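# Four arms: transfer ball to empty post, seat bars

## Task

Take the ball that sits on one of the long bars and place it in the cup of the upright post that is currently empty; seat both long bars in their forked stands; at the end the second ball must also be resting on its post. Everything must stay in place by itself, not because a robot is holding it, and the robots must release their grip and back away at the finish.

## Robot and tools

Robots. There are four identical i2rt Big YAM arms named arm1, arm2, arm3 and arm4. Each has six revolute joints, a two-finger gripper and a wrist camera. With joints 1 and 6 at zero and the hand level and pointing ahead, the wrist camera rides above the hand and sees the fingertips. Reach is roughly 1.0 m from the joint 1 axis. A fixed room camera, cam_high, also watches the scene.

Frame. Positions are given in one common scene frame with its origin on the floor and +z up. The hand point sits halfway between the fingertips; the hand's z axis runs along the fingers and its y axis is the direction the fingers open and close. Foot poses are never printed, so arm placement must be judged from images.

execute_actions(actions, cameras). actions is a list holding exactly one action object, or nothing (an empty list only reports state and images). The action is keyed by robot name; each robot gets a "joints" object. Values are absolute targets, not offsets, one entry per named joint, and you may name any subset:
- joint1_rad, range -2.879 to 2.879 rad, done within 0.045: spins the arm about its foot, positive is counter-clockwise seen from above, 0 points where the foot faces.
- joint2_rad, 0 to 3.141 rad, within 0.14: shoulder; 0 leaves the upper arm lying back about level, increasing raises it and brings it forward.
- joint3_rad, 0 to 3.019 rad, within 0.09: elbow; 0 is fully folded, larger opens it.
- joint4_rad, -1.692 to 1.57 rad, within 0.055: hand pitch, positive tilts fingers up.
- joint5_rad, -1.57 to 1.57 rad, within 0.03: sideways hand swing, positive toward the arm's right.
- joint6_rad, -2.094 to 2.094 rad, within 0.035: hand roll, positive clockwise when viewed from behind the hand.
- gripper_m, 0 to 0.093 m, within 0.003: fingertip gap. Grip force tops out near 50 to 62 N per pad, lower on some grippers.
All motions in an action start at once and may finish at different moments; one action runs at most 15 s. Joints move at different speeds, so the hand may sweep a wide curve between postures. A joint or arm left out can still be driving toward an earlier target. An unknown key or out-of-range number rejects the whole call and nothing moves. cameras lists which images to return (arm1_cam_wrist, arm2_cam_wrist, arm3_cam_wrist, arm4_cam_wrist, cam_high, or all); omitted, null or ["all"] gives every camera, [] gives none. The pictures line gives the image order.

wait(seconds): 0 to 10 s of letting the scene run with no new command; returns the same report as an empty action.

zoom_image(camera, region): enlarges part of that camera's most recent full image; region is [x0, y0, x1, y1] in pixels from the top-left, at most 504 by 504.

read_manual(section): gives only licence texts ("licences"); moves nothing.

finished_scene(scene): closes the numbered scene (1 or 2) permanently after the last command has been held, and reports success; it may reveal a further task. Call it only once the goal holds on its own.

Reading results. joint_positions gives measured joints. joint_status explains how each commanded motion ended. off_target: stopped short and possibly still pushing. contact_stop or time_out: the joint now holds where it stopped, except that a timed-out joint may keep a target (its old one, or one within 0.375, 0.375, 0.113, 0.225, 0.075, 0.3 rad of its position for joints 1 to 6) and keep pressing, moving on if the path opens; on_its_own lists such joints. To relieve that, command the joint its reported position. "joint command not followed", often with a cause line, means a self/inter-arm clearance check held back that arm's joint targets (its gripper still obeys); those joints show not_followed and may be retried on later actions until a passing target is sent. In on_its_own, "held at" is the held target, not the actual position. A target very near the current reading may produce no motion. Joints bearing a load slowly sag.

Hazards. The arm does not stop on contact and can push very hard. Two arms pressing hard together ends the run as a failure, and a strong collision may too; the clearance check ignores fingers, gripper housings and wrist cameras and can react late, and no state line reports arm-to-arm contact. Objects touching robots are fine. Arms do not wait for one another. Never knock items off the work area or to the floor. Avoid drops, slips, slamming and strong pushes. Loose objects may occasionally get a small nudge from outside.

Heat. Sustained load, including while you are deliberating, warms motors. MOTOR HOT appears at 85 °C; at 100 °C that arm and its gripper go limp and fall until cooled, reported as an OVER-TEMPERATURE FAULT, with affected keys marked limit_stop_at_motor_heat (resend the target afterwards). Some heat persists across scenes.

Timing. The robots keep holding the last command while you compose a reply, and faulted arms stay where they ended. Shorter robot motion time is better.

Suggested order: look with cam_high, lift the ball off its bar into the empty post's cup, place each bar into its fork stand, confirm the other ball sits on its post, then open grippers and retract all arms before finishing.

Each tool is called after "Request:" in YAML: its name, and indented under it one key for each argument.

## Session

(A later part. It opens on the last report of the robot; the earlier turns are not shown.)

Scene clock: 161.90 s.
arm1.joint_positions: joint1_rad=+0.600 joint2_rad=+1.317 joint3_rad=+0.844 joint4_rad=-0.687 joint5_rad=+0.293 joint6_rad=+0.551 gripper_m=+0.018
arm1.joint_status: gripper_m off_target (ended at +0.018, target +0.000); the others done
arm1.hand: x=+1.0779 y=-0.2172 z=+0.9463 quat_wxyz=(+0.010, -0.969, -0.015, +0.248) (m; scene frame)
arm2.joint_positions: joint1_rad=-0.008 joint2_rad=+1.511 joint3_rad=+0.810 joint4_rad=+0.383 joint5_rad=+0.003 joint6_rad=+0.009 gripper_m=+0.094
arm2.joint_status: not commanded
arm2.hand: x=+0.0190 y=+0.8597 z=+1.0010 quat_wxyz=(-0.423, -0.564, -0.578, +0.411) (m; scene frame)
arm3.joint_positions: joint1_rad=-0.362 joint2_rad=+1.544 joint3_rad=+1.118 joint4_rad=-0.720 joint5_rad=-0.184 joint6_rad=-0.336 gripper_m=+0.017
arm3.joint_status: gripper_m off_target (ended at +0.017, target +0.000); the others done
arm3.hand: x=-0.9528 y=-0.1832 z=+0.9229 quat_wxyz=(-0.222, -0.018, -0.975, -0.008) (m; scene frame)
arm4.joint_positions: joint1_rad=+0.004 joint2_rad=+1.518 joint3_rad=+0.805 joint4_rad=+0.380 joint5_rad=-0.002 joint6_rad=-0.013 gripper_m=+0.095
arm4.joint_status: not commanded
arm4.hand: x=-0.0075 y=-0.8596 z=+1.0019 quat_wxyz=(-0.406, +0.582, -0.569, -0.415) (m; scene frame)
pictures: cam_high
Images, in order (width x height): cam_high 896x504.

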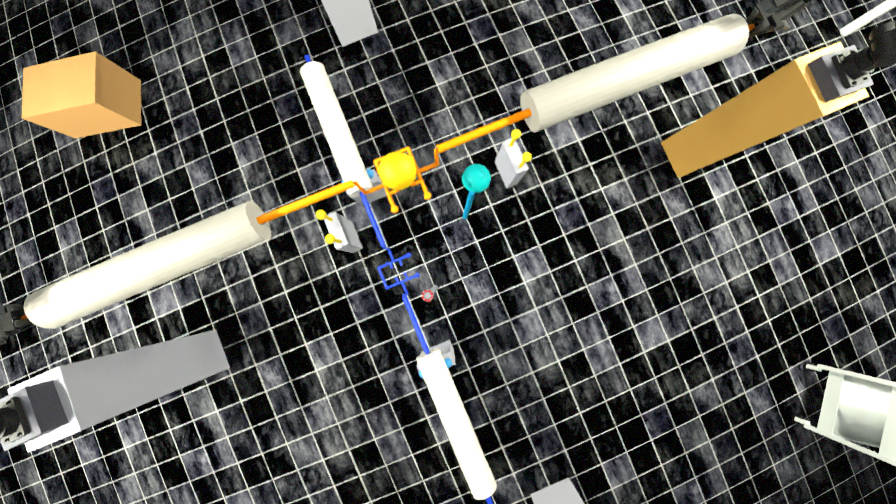

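Request:
execute_actions:
  actions:
    - {"arm1": {"joints": {"joint1_rad": 0.468, "joint2_rad": 0.94, "joint3_rad": 0.578, "joint4_rad": -0.687, "joint5_rad": 0.2275, "joint6_rad": 0.4126, "gripper_m": 0.0}}, "arm3": {"joints": {"joint1_rad": -0.155, "joint2_rad": 1.587, "joint3_rad": 1.265, "joint4_rad": -0.66, "joint5_rad": -0.075, "joint6_rad": -0.1306, "gripper_m": 0.0}}}
  cameras: ["cam_high"]

Scene clock: 176.63 s.
arm1.joint_positions: joint1_rad=+0.464 joint2_rad=+0.957 joint3_rad=+0.556 joint4_rad=-0.687 joint5_rad=+0.234 joint6_rad=+0.420 gripper_m=+0.018
arm1.joint_status: gripper_m off_target (ended at +0.018, target +0.000); the others done
arm1.hand: x=+1.1484 y=-0.1225 z=+0.9423 quat_wxyz=(+0.000, -0.964, -0.015, +0.264) (m; scene frame)
arm2.joint_positions: joint1_rad=-0.008 joint2_rad=+1.511 joint3_rad=+0.810 joint4_rad=+0.383 joint5_rad=+0.003 joint6_rad=+0.009 gripper_m=+0.094
arm2.joint_status: not commanded
arm2.hand: x=+0.0190 y=+0.8597 z=+1.0010 quat_wxyz=(-0.423, -0.564, -0.578, +0.411) (m; scene frame)
arm3.joint_positions: joint1_rad=-0.147 joint2_rad=+1.607 joint3_rad=+1.209 joint4_rad=-0.664 joint5_rad=-0.073 joint6_rad=-0.139 gripper_m=+0.017
arm3.joint_status: gripper_m off_target (ended at +0.017, target +0.000); the others done
arm3.hand: x=-0.8820 y=-0.1009 z=+0.9347 quat_wxyz=(-0.248, -0.019, -0.969, +0.006) (m; scene frame)
arm4.joint_positions: joint1_rad=+0.004 joint2_rad=+1.518 joint3_rad=+0.805 joint4_rad=+0.380 joint5_rad=-0.002 joint6_rad=-0.013 gripper_m=+0.095
arm4.joint_status: not commanded
arm4.hand: x=-0.0075 y=-0.8596 z=+1.0019 quat_wxyz=(-0.406, +0.582, -0.569, -0.415) (m; scene frame)
pictures: cam_high
Images, in order (width x height): cam_high 896x504.

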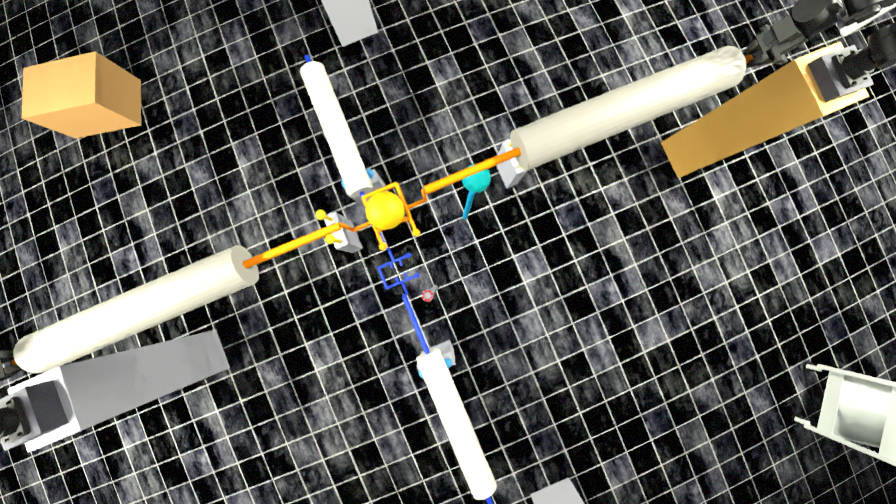

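Request:
execute_actions:
  actions:
    - {"arm1": {"joints": {"joint1_rad": 0.0467, "joint2_rad": 0.824, "joint3_rad": 0.512, "joint4_rad": -0.695, "joint5_rad": 0.0233, "joint6_rad": 0.0405, "gripper_m": 0.0}}, "arm3": {"joints": {"joint1_rad": 0.045, "joint2_rad": 1.56, "joint3_rad": 1.2, "joint4_rad": -0.651, "joint5_rad": 0.0225, "joint6_rad": 0.039, "gripper_m": 0.0}}}
  cameras: ["cam_high"]

Request:
execute_actions:
  actions:
    - {"arm1": {"joints": {"joint1_rad": -0.3586, "joint2_rad": 0.877, "joint3_rad": 0.555, "joint4_rad": -0.696, "joint5_rad": -0.1764, "joint6_rad": -0.3139, "gripper_m": 0.0}}, "arm3": {"joints": {"joint1_rad": 0.2296, "joint2_rad": 1.58, "joint3_rad": 1.257, "joint4_rad": -0.667, "joint5_rad": 0.114, "joint6_rad": 0.1997, "gripper_m": 0.0}}}
  cameras: ["cam_high"]

Scene clock: 192.07 s.
arm1.joint_positions: joint1_rad=+0.054 joint2_rad=+0.838 joint3_rad=+0.485 joint4_rad=-0.695 joint5_rad=+0.029 joint6_rad=+0.057 gripper_m=+0.018
arm1.joint_status: gripper_m off_target (ended at +0.018, target +0.000); the others done
arm1.hand: x=+1.1510 y=-0.0243 z=+0.9393 quat_wxyz=(-0.001, -0.965, -0.016, +0.260) (m; scene frame)
arm2.joint_positions: joint1_rad=-0.008 joint2_rad=+1.511 joint3_rad=+0.810 joint4_rad=+0.383 joint5_rad=+0.003 joint6_rad=+0.009 gripper_m=+0.094
arm2.joint_status: not commanded
arm2.hand: x=+0.0190 y=+0.8597 z=+1.0010 quat_wxyz=(-0.423, -0.564, -0.578, +0.411) (m; scene frame)
arm3.joint_positions: joint1_rad=+0.052 joint2_rad=+1.607 joint3_rad=+1.182 joint4_rad=-0.650 joint5_rad=+0.029 joint6_rad=+0.021 gripper_m=+0.017
arm3.joint_status: gripper_m off_target (ended at +0.017, target +0.000); the others done
arm3.hand: x=-0.8804 y=-0.0044 z=+0.9235 quat_wxyz=(-0.239, -0.013, -0.971, +0.010) (m; scene frame)
arm4.joint_positions: joint1_rad=+0.004 joint2_rad=+1.518 joint3_rad=+0.805 joint4_rad=+0.380 joint5_rad=-0.002 joint6_rad=-0.013 gripper_m=+0.095
arm4.joint_status: not commanded
arm4.hand: x=-0.0075 y=-0.8596 z=+1.0019 quat_wxyz=(-0.406, +0.582, -0.569, -0.415) (m; scene frame)
pictures: cam_high
Images, in order (width x height): cam_high 896x504.

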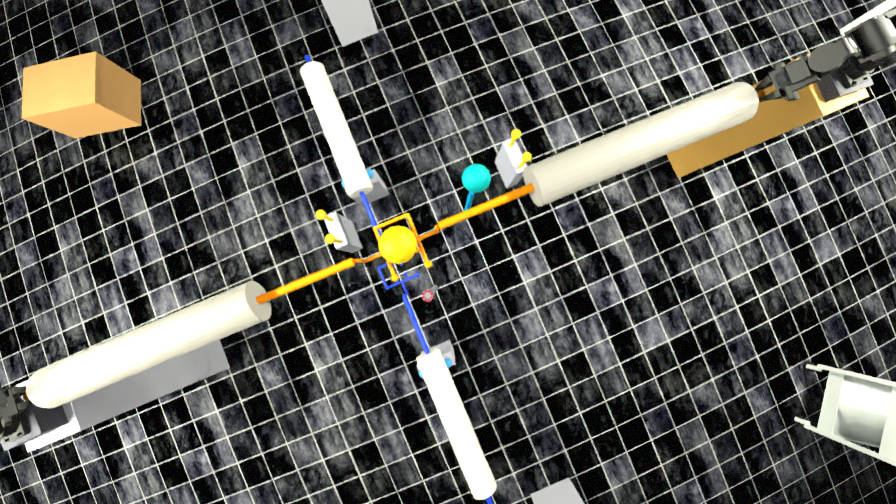

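Scene clock: 193.20 s.
arm1.joint_positions: joint1_rad=-0.350 joint2_rad=+0.889 joint3_rad=+0.502 joint4_rad=-0.695 joint5_rad=-0.168 joint6_rad=-0.295 gripper_m=+0.018
arm1.joint_status: gripper_m off_target (ended at +0.018, target +0.000); the others done
arm1.hand: x=+1.1520 y=+0.0641 z=+0.9360 quat_wxyz=(-0.001, -0.967, -0.016, +0.256) (m; scene frame)
arm2.joint_positions: joint1_rad=-0.008 joint2_rad=+1.511 joint3_rad=+0.810 joint4_rad=+0.383 joint5_rad=+0.003 joint6_rad=+0.009 gripper_m=+0.094
arm2.joint_status: not commanded
arm2.hand: x=+0.0190 y=+0.8597 z=+1.0010 quat_wxyz=(-0.423, -0.564, -0.578, +0.411) (m; scene frame)
arm3.joint_positions: joint1_rad=+0.231 joint2_rad=+1.607 joint3_rad=+1.199 joint4_rad=-0.658 joint5_rad=+0.120 joint6_rad=+0.178 gripper_m=+0.017
arm3.joint_status: gripper_m off_target (ended at +0.017, target +0.000); the others done
arm3.hand: x=-0.8818 y=+0.0821 z=+0.9318 quat_wxyz=(-0.250, -0.014, -0.968, +0.012) (m; scene frame)
arm4.joint_positions: joint1_rad=+0.004 joint2_rad=+1.518 joint3_rad=+0.805 joint4_rad=+0.380 joint5_rad=-0.002 joint6_rad=-0.013 gripper_m=+0.095
arm4.joint_status: not commanded
arm4.hand: x=-0.0075 y=-0.8596 z=+1.0019 quat_wxyz=(-0.406, +0.582, -0.569, -0.415) (m; scene frame)
pictures: cam_high
Images, in order (width x height): cam_high 896x504.

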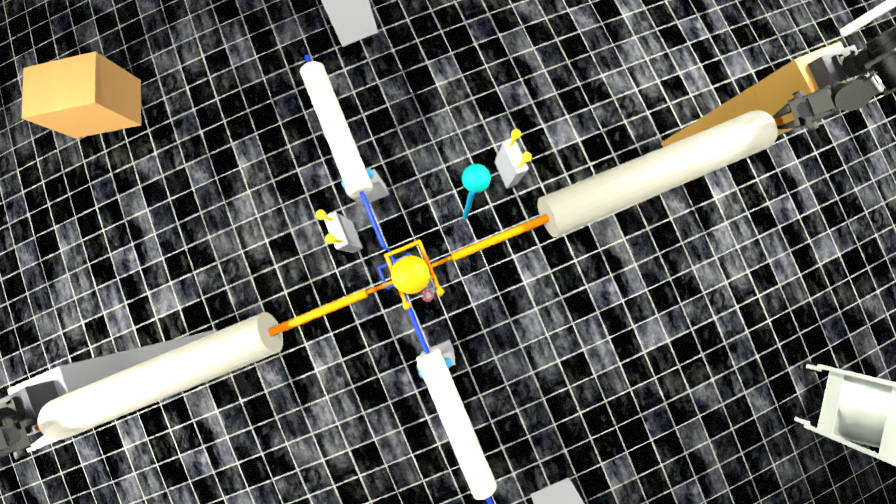

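Request:
zoom_image:
  camera: "cam_high"
  region: [340, 200, 500, 340]

Region (340, 200, 500, 340) of cam_high's 896x504 image, scaled by 3.150, with more detail than that image has; it fills the top 441 rows of this view, and the rest is white.

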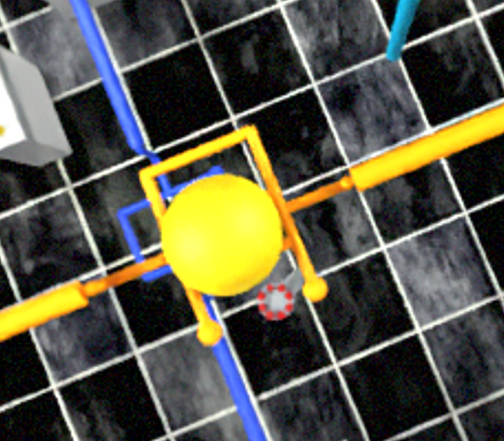

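Request:
execute_actions:
  actions:
    - {"arm1": {"joints": {"joint1_rad": -0.632, "joint2_rad": 1.026, "joint3_rad": 0.652, "joint4_rad": -0.696, "joint5_rad": -0.2999, "joint6_rad": -0.5651, "gripper_m": 0.0}}, "arm3": {"joints": {"joint1_rad": 0.387, "joint2_rad": 1.617, "joint3_rad": 1.315, "joint4_rad": -0.70, "joint5_rad": 0.1898, "joint6_rad": 0.3393, "gripper_m": 0.0}}}
  cameras: ["cam_high", "arm2_cam_wrist", "arm4_cam_wrist"]

Scene clock: 208.73 s.
arm1.joint_positions: joint1_rad=-0.627 joint2_rad=+1.044 joint3_rad=+0.602 joint4_rad=-0.695 joint5_rad=-0.286 joint6_rad=-0.550 gripper_m=+0.018
arm1.joint_status: gripper_m off_target (ended at +0.018, target +0.000); the others done
arm1.hand: x=+1.1437 y=+0.1443 z=+0.9404 quat_wxyz=(+0.002, -0.967, -0.015, +0.256) (m; scene frame)
arm2.joint_positions: joint1_rad=-0.008 joint2_rad=+1.511 joint3_rad=+0.810 joint4_rad=+0.383 joint5_rad=+0.003 joint6_rad=+0.009 gripper_m=+0.094
arm2.joint_status: not commanded
arm2.hand: x=+0.0190 y=+0.8597 z=+1.0010 quat_wxyz=(-0.423, -0.564, -0.578, +0.411) (m; scene frame)
arm3.joint_positions: joint1_rad=+0.392 joint2_rad=+1.635 joint3_rad=+1.249 joint4_rad=-0.708 joint5_rad=+0.194 joint6_rad=+0.318 gripper_m=+0.017
arm3.joint_status: gripper_m off_target (ended at +0.017, target +0.000); the others done
arm3.hand: x=-0.8917 y=+0.1626 z=+0.9362 quat_wxyz=(-0.247, -0.011, -0.969, +0.012) (m; scene frame)
arm4.joint_positions: joint1_rad=+0.004 joint2_rad=+1.518 joint3_rad=+0.805 joint4_rad=+0.380 joint5_rad=-0.002 joint6_rad=-0.013 gripper_m=+0.095
arm4.joint_status: not commanded
arm4.hand: x=-0.0075 y=-0.8596 z=+1.0019 quat_wxyz=(-0.406, +0.582, -0.569, -0.415) (m; scene frame)
pictures: arm2_cam_wrist, arm4_cam_wrist, cam_high
Images, in order (width x height): arm2_cam_wrist 896x504, arm4_cam_wrist 896x504, cam_high 896x504.

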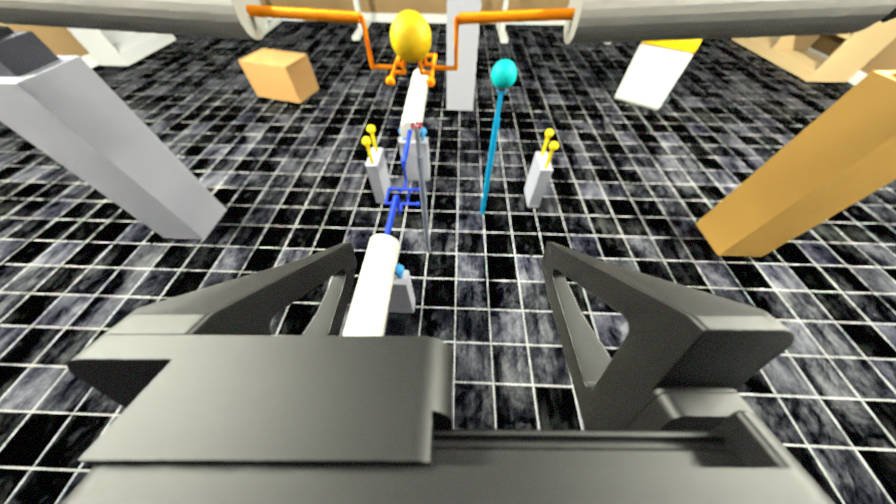

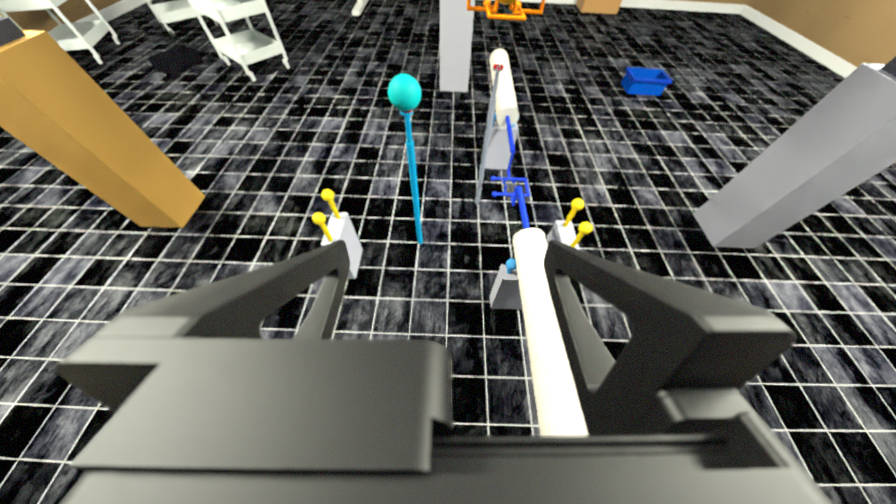

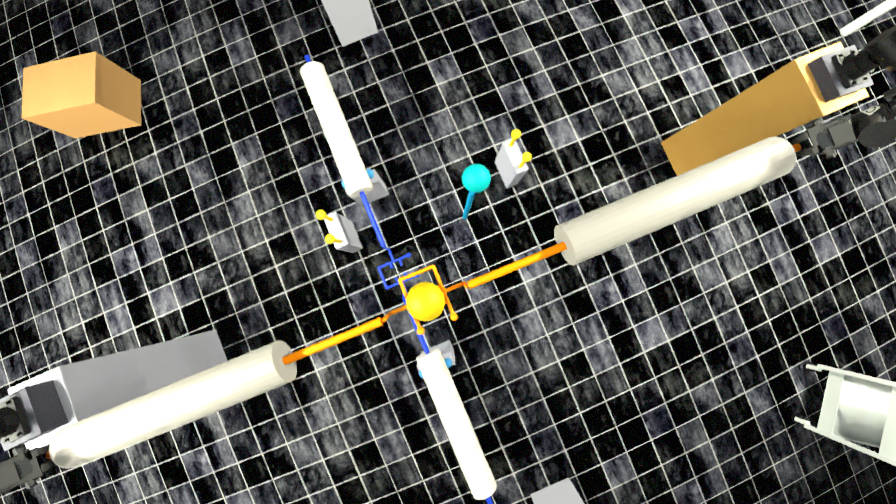

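Request:
zoom_image:
  camera: "cam_high"
  region: [350, 230, 510, 370]

Request:
zoom_image:
  camera: "arm2_cam_wrist"
  region: [300, 0, 560, 270]

Region (350, 230, 510, 370) of cam_high's 896x504 image, scaled by 3.150, with more detail than that image has; it fills the top 441 rows of this view, and the rest is white.

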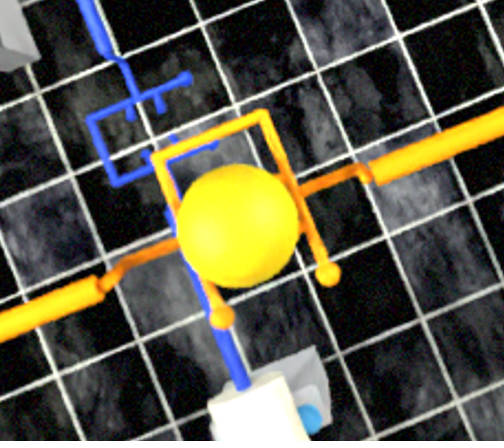

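Region (300, 0, 560, 270) of arm2_cam_wrist's 896x504 image, scaled by 1.867, with more detail than that image has; it fills the left 485 columns of this view, and the rest is white.

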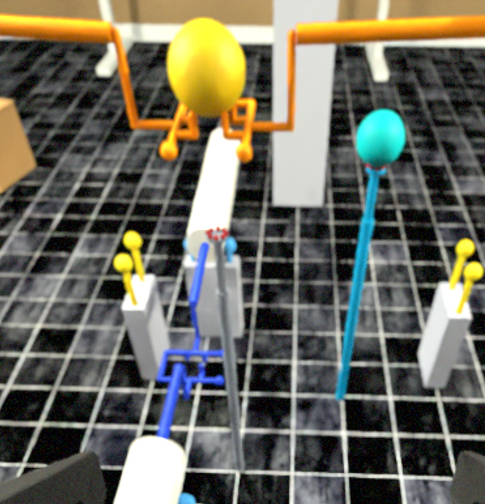

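Request:
execute_actions:
  actions:
    - {"arm1": {"joints": {"joint1_rad": -0.602, "joint2_rad": 1.21, "joint3_rad": 0.464, "joint4_rad": -0.333, "joint5_rad": -0.2999, "joint6_rad": -0.5651, "gripper_m": 0.0}}, "arm3": {"joints": {"joint1_rad": 0.365, "joint2_rad": 1.722, "joint3_rad": 1.151, "joint4_rad": -0.455, "joint5_rad": 0.1898, "joint6_rad": 0.3393, "gripper_m": 0.0}}}
  cameras: ["cam_high", "arm2_cam_wrist", "arm4_cam_wrist"]

Scene clock: 225.70 s.
arm1.joint_positions: joint1_rad=-0.609 joint2_rad=+1.229 joint3_rad=+0.449 joint4_rad=-0.358 joint5_rad=-0.288 joint6_rad=-0.544 gripper_m=+0.018
arm1.joint_status: gripper_m off_target (ended at +0.018, target +0.000); the others done
arm1.hand: x=+1.1451 y=+0.1366 z=+0.8530 quat_wxyz=(-0.002, -0.967, -0.021, +0.256) (m; scene frame)
arm2.joint_positions: joint1_rad=-0.008 joint2_rad=+1.511 joint3_rad=+0.810 joint4_rad=+0.383 joint5_rad=+0.003 joint6_rad=+0.009 gripper_m=+0.094
arm2.joint_status: not commanded
arm2.hand: x=+0.0190 y=+0.8597 z=+1.0010 quat_wxyz=(-0.423, -0.564, -0.578, +0.411) (m; scene frame)
arm3.joint_positions: joint1_rad=+0.360 joint2_rad=+1.766 joint3_rad=+1.133 joint4_rad=-0.481 joint5_rad=+0.192 joint6_rad=+0.308 gripper_m=+0.017
arm3.joint_status: gripper_m off_target (ended at +0.017, target +0.000); the others done
arm3.hand: x=-0.8898 y=+0.1446 z=+0.8369 quat_wxyz=(-0.238, -0.021, -0.971, +0.019) (m; scene frame)
arm4.joint_positions: joint1_rad=+0.004 joint2_rad=+1.518 joint3_rad=+0.805 joint4_rad=+0.380 joint5_rad=-0.002 joint6_rad=-0.013 gripper_m=+0.095
arm4.joint_status: not commanded
arm4.hand: x=-0.0075 y=-0.8596 z=+1.0019 quat_wxyz=(-0.406, +0.582, -0.569, -0.415) (m; scene frame)
pictures: arm2_cam_wrist, arm4_cam_wrist, cam_high
Images, in order (width x height): arm2_cam_wrist 896x504, arm4_cam_wrist 896x504, cam_high 896x504.

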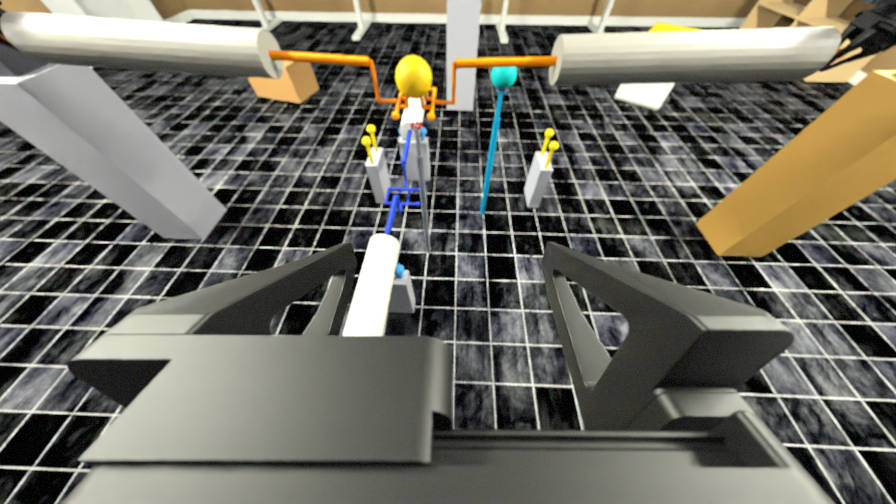

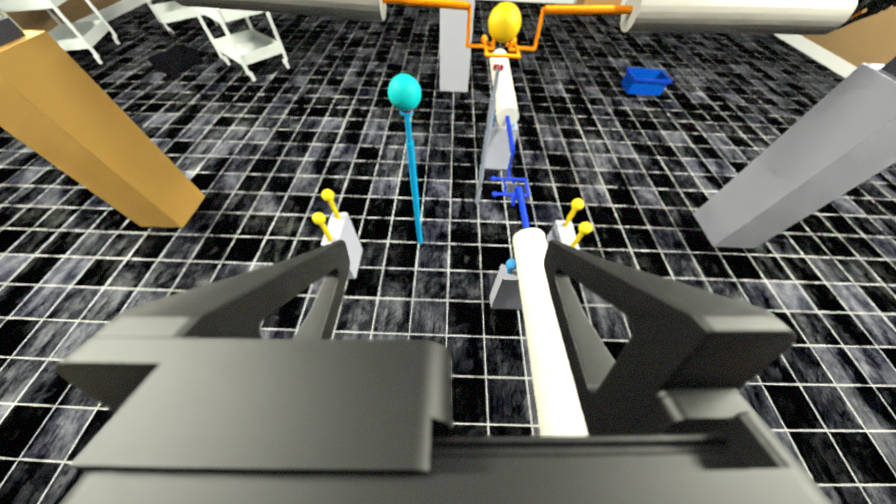

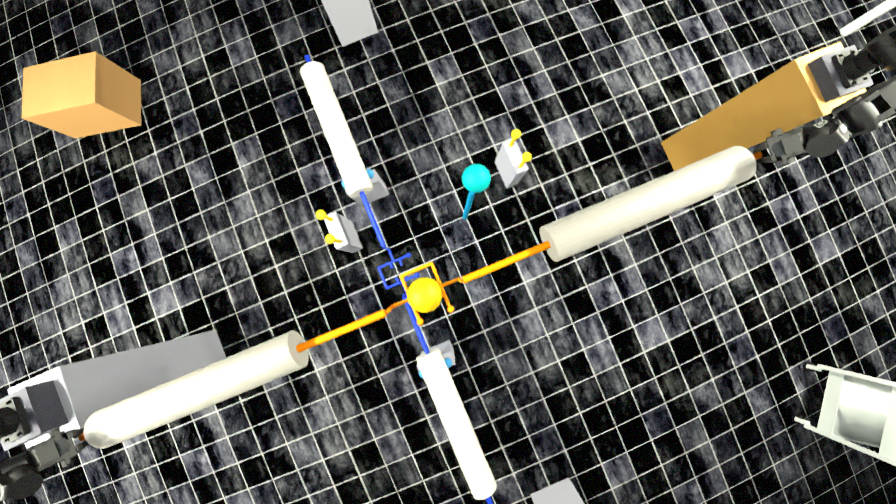

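Request:
zoom_image:
  camera: "cam_high"
  region: [350, 230, 510, 370]

Request:
zoom_image:
  camera: "arm2_cam_wrist"
  region: [330, 30, 500, 270]

Request:
zoom_image:
  camera: "arm4_cam_wrist"
  region: [420, 0, 580, 220]

Region (350, 230, 510, 370) of cam_high's 896x504 image, scaled by 3.150, with more detail than that image has; it fills the top 441 rows of this view, and the rest is white.

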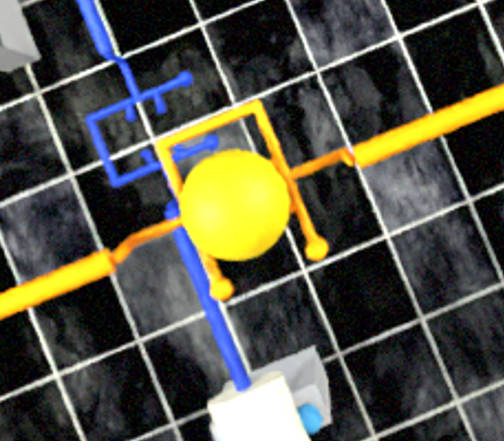

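Region (330, 30, 500, 270) of arm2_cam_wrist's 896x504 image, scaled by 2.100, with more detail than that image has; it fills the left 357 columns of this view, and the rest is white.

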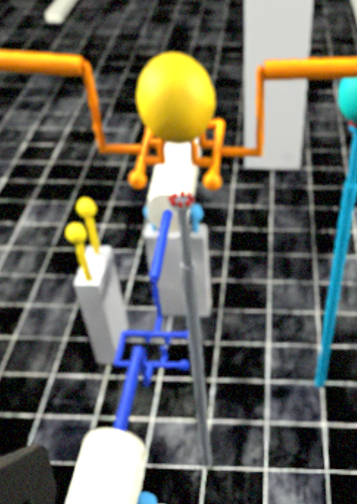

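Region (420, 0, 580, 220) of arm4_cam_wrist's 896x504 image, scaled by 2.291, with more detail than that image has; it fills the left 367 columns of this view, and the rest is white.

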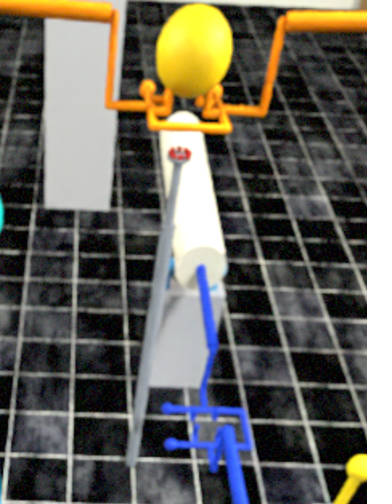

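Request:
execute_actions:
  actions:
    - {"arm1": {"joints": {"joint1_rad": -0.625, "joint2_rad": 1.441, "joint3_rad": 0.403, "joint4_rad": -0.038, "joint5_rad": -0.2999, "joint6_rad": -0.5651, "gripper_m": 0.0}}, "arm3": {"joints": {"joint1_rad": 0.385, "joint2_rad": 1.81, "joint3_rad": 1.10, "joint4_rad": -0.29, "joint5_rad": 0.1898, "joint6_rad": 0.3393, "gripper_m": 0.0}}}
  cameras: ["cam_high", "arm2_cam_wrist", "arm4_cam_wrist"]

Request:
zoom_image:
  camera: "arm2_cam_wrist"
  region: [330, 30, 500, 270]

Request:
zoom_image:
  camera: "arm4_cam_wrist"
  region: [420, 0, 580, 220]

Request:
zoom_image:
  camera: "cam_high"
  region: [350, 230, 510, 370]

Scene clock: 241.57 s.
arm1.joint_positions: joint1_rad=-0.617 joint2_rad=+1.457 joint3_rad=+0.393 joint4_rad=-0.064 joint5_rad=-0.289 joint6_rad=-0.544 gripper_m=+0.018
arm1.joint_status: gripper_m off_target (ended at +0.018, target +0.000); the others done
arm1.hand: x=+1.1430 y=+0.1413 z=+0.7933 quat_wxyz=(+0.001, -0.965, -0.018, +0.260) (m; scene frame)
arm2.joint_positions: joint1_rad=-0.008 joint2_rad=+1.511 joint3_rad=+0.810 joint4_rad=+0.383 joint5_rad=+0.003 joint6_rad=+0.009 gripper_m=+0.094
arm2.joint_status: not commanded
arm2.hand: x=+0.0190 y=+0.8597 z=+1.0010 quat_wxyz=(-0.423, -0.564, -0.578, +0.411) (m; scene frame)
arm3.joint_positions: joint1_rad=+0.376 joint2_rad=+1.833 joint3_rad=+1.081 joint4_rad=-0.324 joint5_rad=+0.192 joint6_rad=+0.308 gripper_m=+0.017
arm3.joint_status: gripper_m off_target (ended at +0.017, target +0.000); the others done
arm3.hand: x=-0.8903 y=+0.1542 z=+0.7954 quat_wxyz=(-0.255, -0.015, -0.967, +0.011) (m; scene frame)
arm4.joint_positions: joint1_rad=+0.004 joint2_rad=+1.518 joint3_rad=+0.805 joint4_rad=+0.380 joint5_rad=-0.002 joint6_rad=-0.013 gripper_m=+0.095
arm4.joint_status: not commanded
arm4.hand: x=-0.0075 y=-0.8596 z=+1.0019 quat_wxyz=(-0.406, +0.582, -0.569, -0.415) (m; scene frame)
pictures: arm2_cam_wrist, arm4_cam_wrist, cam_high
Images, in order (width x height): arm2_cam_wrist 896x504, arm4_cam_wrist 896x504, cam_high 896x504.

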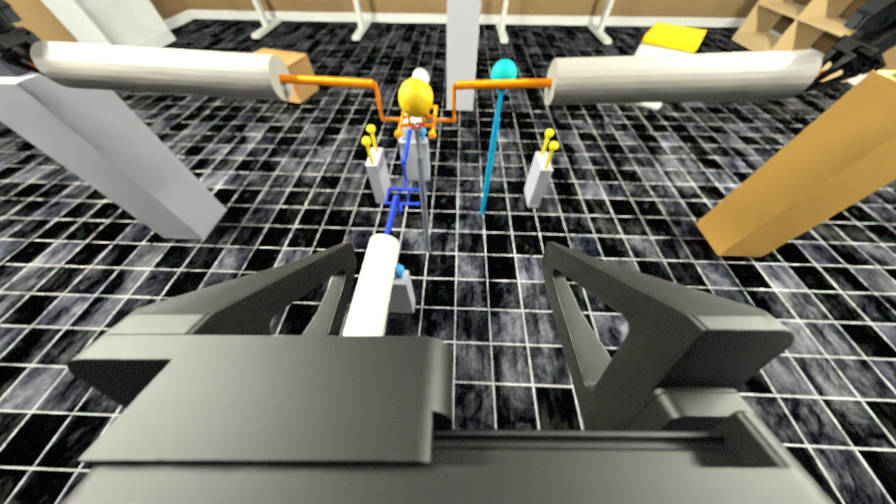

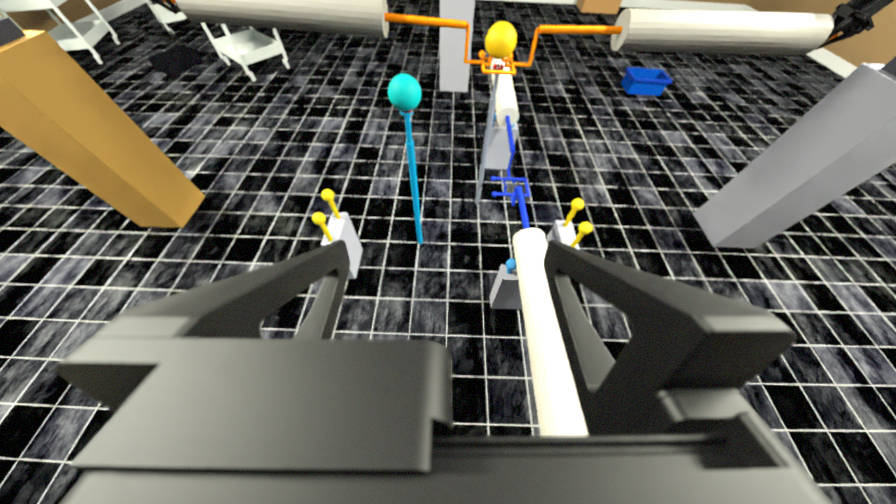

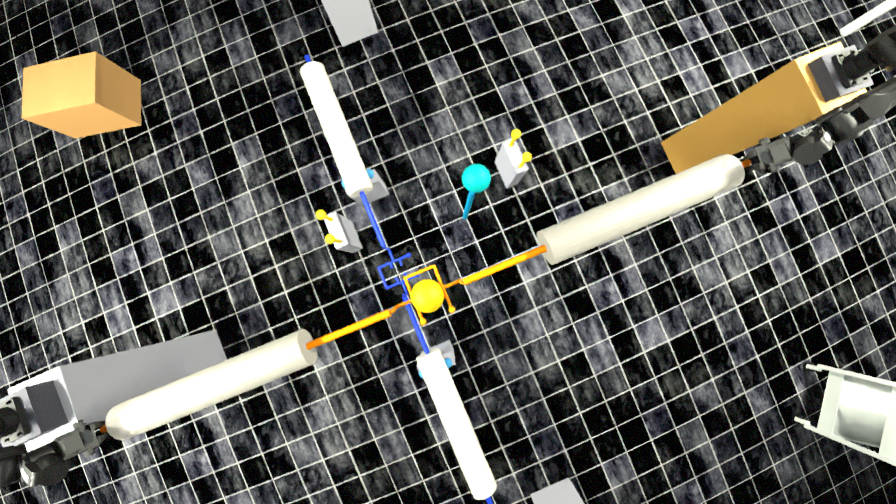

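Region (330, 30, 500, 270) of arm2_cam_wrist's 896x504 image, scaled by 2.100, with more detail than that image has; it fills the left 357 columns of this view, and the rest is white.

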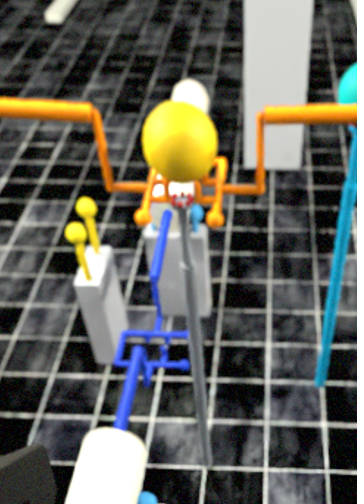

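Region (420, 0, 580, 220) of arm4_cam_wrist's 896x504 image, scaled by 2.291, with more detail than that image has; it fills the left 367 columns of this view, and the rest is white.

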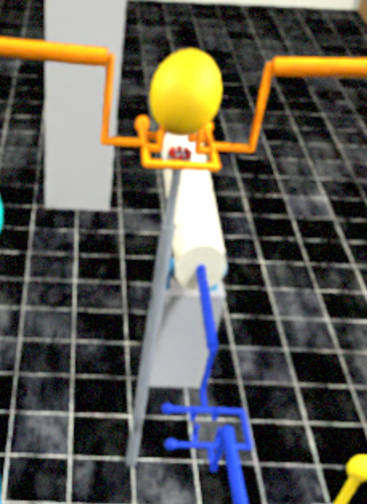

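Region (350, 230, 510, 370) of cam_high's 896x504 image, scaled by 3.150, with more detail than that image has; it fills the top 441 rows of this view, and the rest is white.

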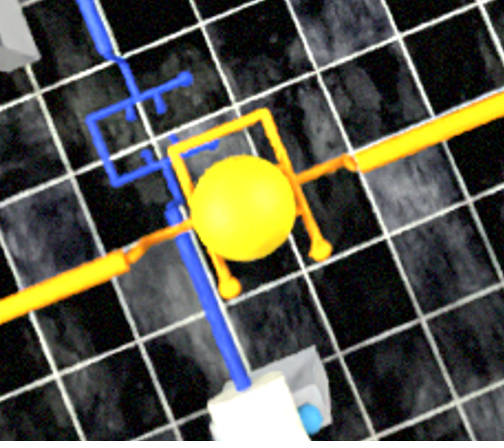

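Request:
execute_actions:
  actions:
    - {"arm1": {"joints": {"joint1_rad": -0.625, "joint2_rad": 1.63, "joint3_rad": 0.393, "joint4_rad": 0.154, "joint5_rad": -0.2999, "joint6_rad": -0.5651, "gripper_m": 0.0}}, "arm3": {"joints": {"joint1_rad": 0.385, "joint2_rad": 1.897, "joint3_rad": 1.077, "joint4_rad": -0.185, "joint5_rad": 0.1898, "joint6_rad": 0.3393, "gripper_m": 0.0}}}
  cameras: ["cam_high", "arm2_cam_wrist", "arm4_cam_wrist"]

Request:
zoom_image:
  camera: "arm2_cam_wrist"
  region: [330, 30, 500, 270]

Request:
zoom_image:
  camera: "arm4_cam_wrist"
  region: [420, 0, 580, 220]

Scene clock: 250.57 s.
arm1.joint_positions: joint1_rad=-0.619 joint2_rad=+1.640 joint3_rad=+0.380 joint4_rad=+0.129 joint5_rad=-0.288 joint6_rad=-0.546 gripper_m=+0.018
arm1.joint_status: gripper_m off_target (ended at +0.018, target +0.000); the others done
arm1.hand: x=+1.1431 y=+0.1426 z=+0.7522 quat_wxyz=(+0.001, -0.966, -0.018, +0.259) (m; scene frame)
arm2.joint_positions: joint1_rad=-0.008 joint2_rad=+1.511 joint3_rad=+0.810 joint4_rad=+0.383 joint5_rad=+0.003 joint6_rad=+0.009 gripper_m=+0.094
arm2.joint_status: not commanded
arm2.hand: x=+0.0190 y=+0.8597 z=+1.0010 quat_wxyz=(-0.423, -0.564, -0.578, +0.411) (m; scene frame)
arm3.joint_positions: joint1_rad=+0.378 joint2_rad=+1.919 joint3_rad=+1.062 joint4_rad=-0.219 joint5_rad=+0.192 joint6_rad=+0.308 gripper_m=+0.017
arm3.joint_status: gripper_m off_target (ended at +0.017, target +0.000); the others done
arm3.hand: x=-0.8907 y=+0.1555 z=+0.7523 quat_wxyz=(-0.255, -0.014, -0.967, +0.011) (m; scene frame)
arm4.joint_positions: joint1_rad=+0.004 joint2_rad=+1.518 joint3_rad=+0.805 joint4_rad=+0.380 joint5_rad=-0.002 joint6_rad=-0.013 gripper_m=+0.095
arm4.joint_status: not commanded
arm4.hand: x=-0.0075 y=-0.8596 z=+1.0019 quat_wxyz=(-0.406, +0.582, -0.569, -0.415) (m; scene frame)
pictures: arm2_cam_wrist, arm4_cam_wrist, cam_high
Images, in order (width x height): arm2_cam_wrist 896x504, arm4_cam_wrist 896x504, cam_high 896x504.

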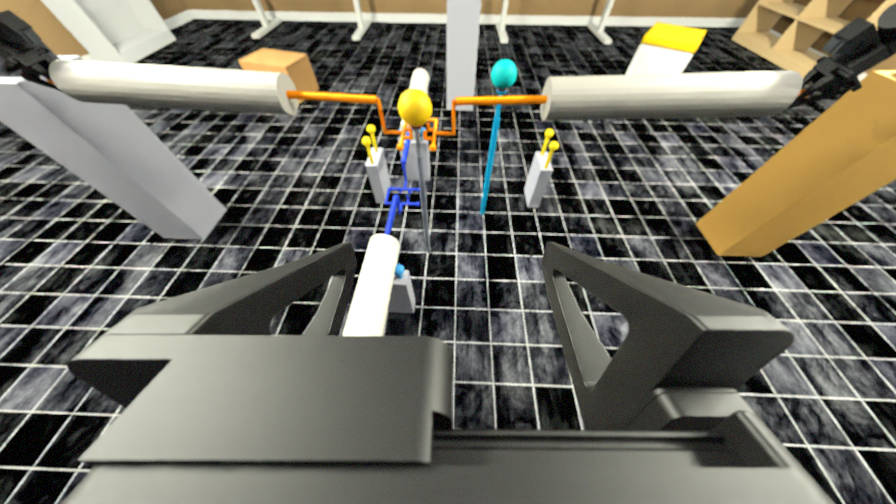

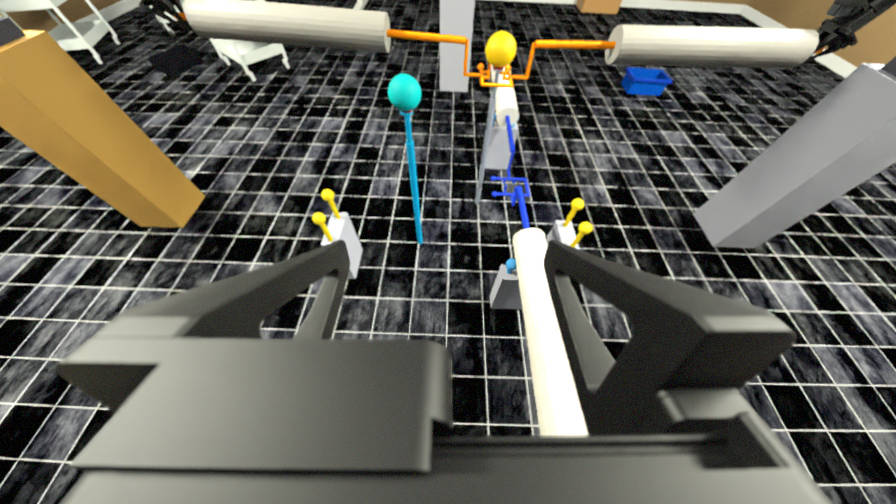

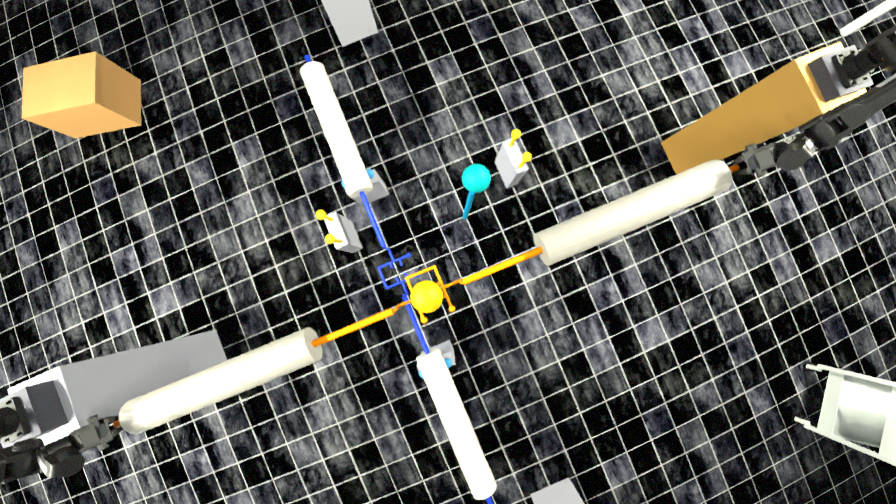

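Region (330, 30, 500, 270) of arm2_cam_wrist's 896x504 image, scaled by 2.100, with more detail than that image has; it fills the left 357 columns of this view, and the rest is white.

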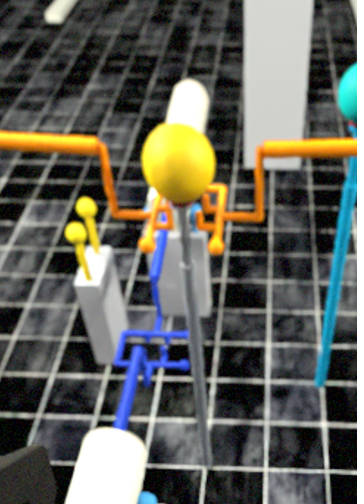

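Region (420, 0, 580, 220) of arm4_cam_wrist's 896x504 image, scaled by 2.291, with more detail than that image has; it fills the left 367 columns of this view, and the rest is white.

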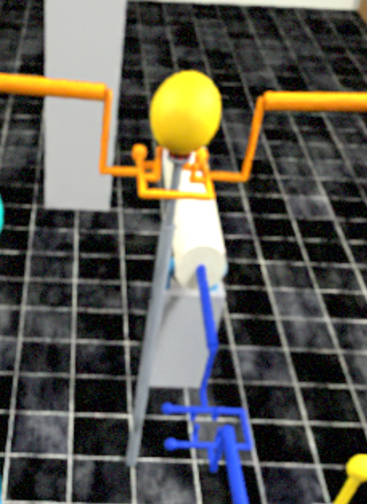

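Request:
execute_actions:
  actions: []

Scene clock: 264.37 s.
arm1.joint_positions: joint1_rad=-0.619 joint2_rad=+1.640 joint3_rad=+0.380 joint4_rad=+0.129 joint5_rad=-0.288 joint6_rad=-0.546 gripper_m=+0.018
arm1.joint_status: gripper_m off_target (ended at +0.018, target +0.000); the others done
arm1.hand: x=+1.1431 y=+0.1426 z=+0.7522 quat_wxyz=(+0.001, -0.966, -0.018, +0.259) (m; scene frame)
arm2.joint_positions: joint1_rad=-0.008 joint2_rad=+1.511 joint3_rad=+0.810 joint4_rad=+0.383 joint5_rad=+0.003 joint6_rad=+0.009 gripper_m=+0.094
arm2.joint_status: not commanded
arm2.hand: x=+0.0190 y=+0.8597 z=+1.0010 quat_wxyz=(-0.423, -0.564, -0.578, +0.411) (m; scene frame)
arm3.joint_positions: joint1_rad=+0.378 joint2_rad=+1.919 joint3_rad=+1.062 joint4_rad=-0.219 joint5_rad=+0.192 joint6_rad=+0.308 gripper_m=+0.017
arm3.joint_status: gripper_m off_target (ended at +0.017, target +0.000); the others done
arm3.hand: x=-0.8907 y=+0.1555 z=+0.7523 quat_wxyz=(-0.255, -0.014, -0.967, +0.011) (m; scene frame)
arm4.joint_positions: joint1_rad=+0.004 joint2_rad=+1.518 joint3_rad=+0.805 joint4_rad=+0.380 joint5_rad=-0.002 joint6_rad=-0.013 gripper_m=+0.095
arm4.joint_status: not commanded
arm4.hand: x=-0.0075 y=-0.8596 z=+1.0019 quat_wxyz=(-0.406, +0.582, -0.569, -0.415) (m; scene frame)
pictures: arm1_cam_wrist, arm2_cam_wrist, arm3_cam_wrist, arm4_cam_wrist, cam_high
Images, in order (width x height): arm1_cam_wrist 896x504, arm2_cam_wrist 896x504, arm3_cam_wrist 896x504, arm4_cam_wrist 896x504, cam_high 896x504.

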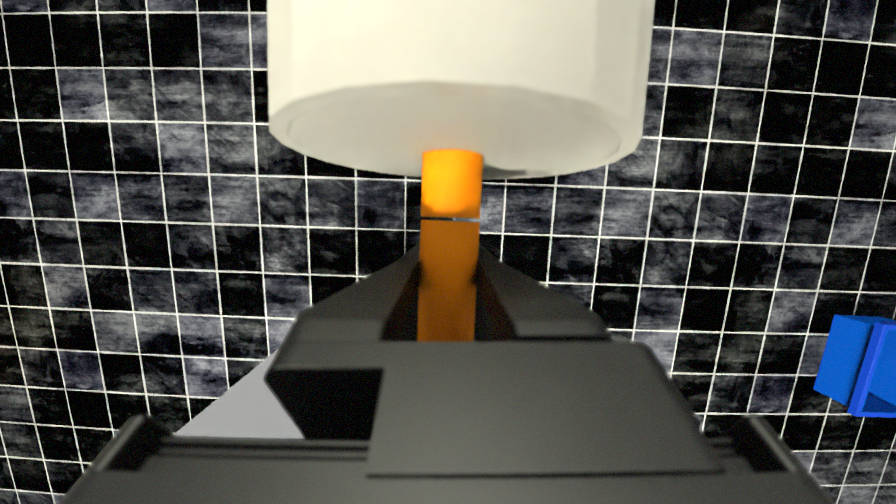

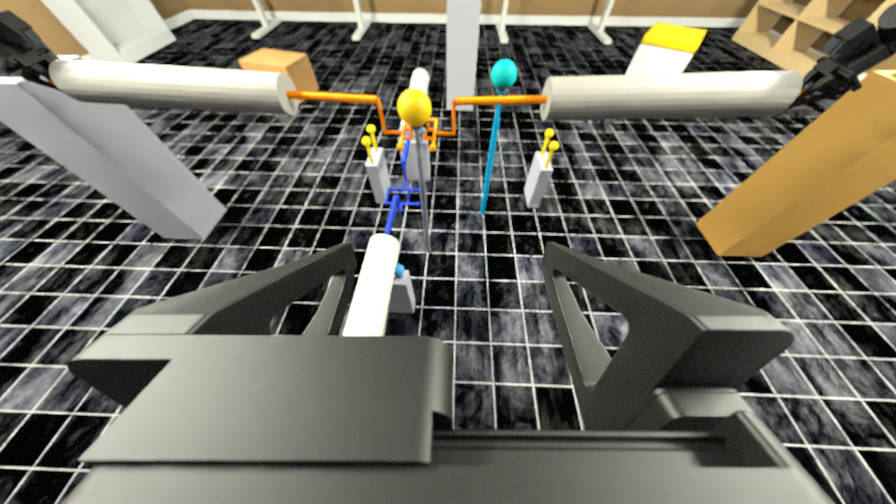

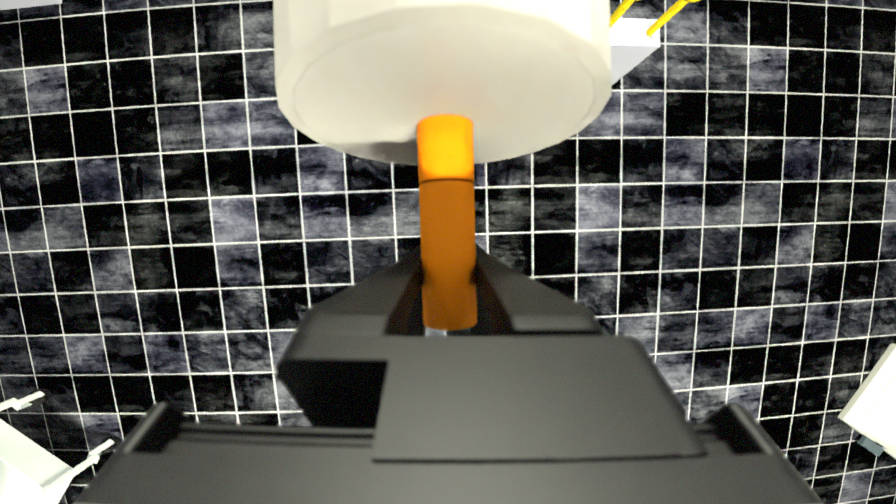

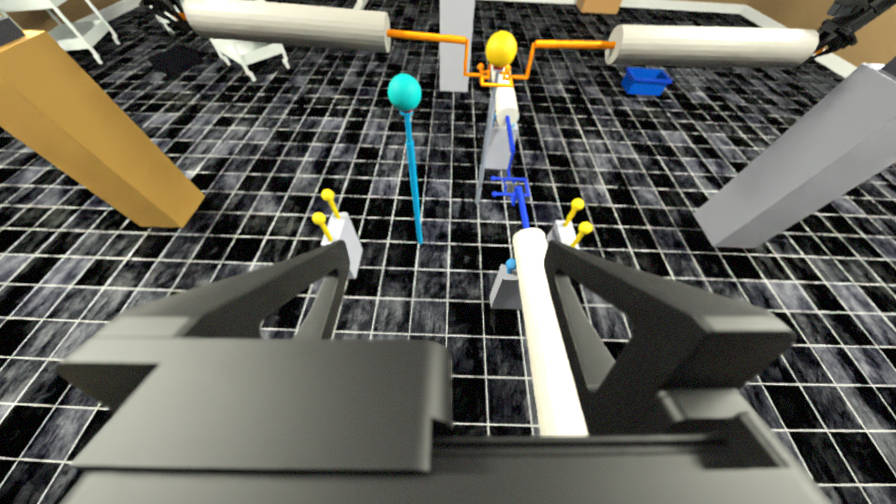

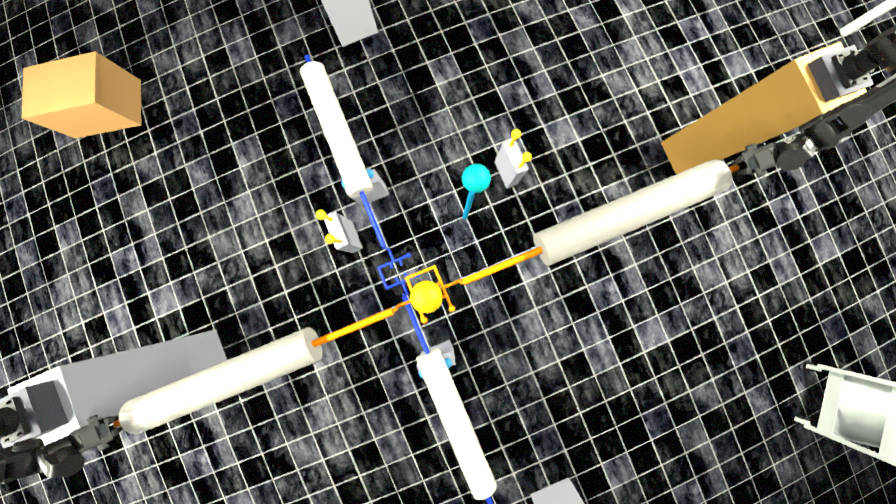

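Request:
zoom_image:
  camera: "arm2_cam_wrist"
  region: [340, 60, 500, 180]

Request:
zoom_image:
  camera: "arm4_cam_wrist"
  region: [420, 10, 580, 130]

Region (340, 60, 500, 180) of arm2_cam_wrist's 896x504 image, scaled by 3.150, with more detail than that image has; it fills the top 378 rows of this view, and the rest is white.

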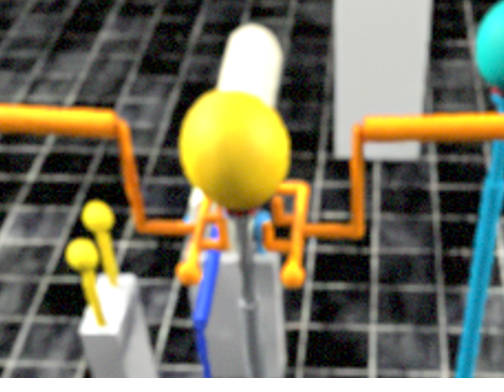

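Region (420, 10, 580, 130) of arm4_cam_wrist's 896x504 image, scaled by 3.150, with more detail than that image has; it fills the top 378 rows of this view, and the rest is white.

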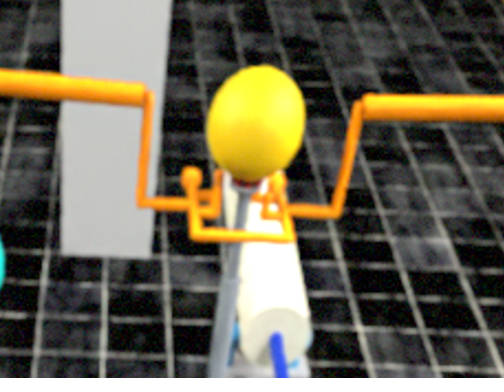

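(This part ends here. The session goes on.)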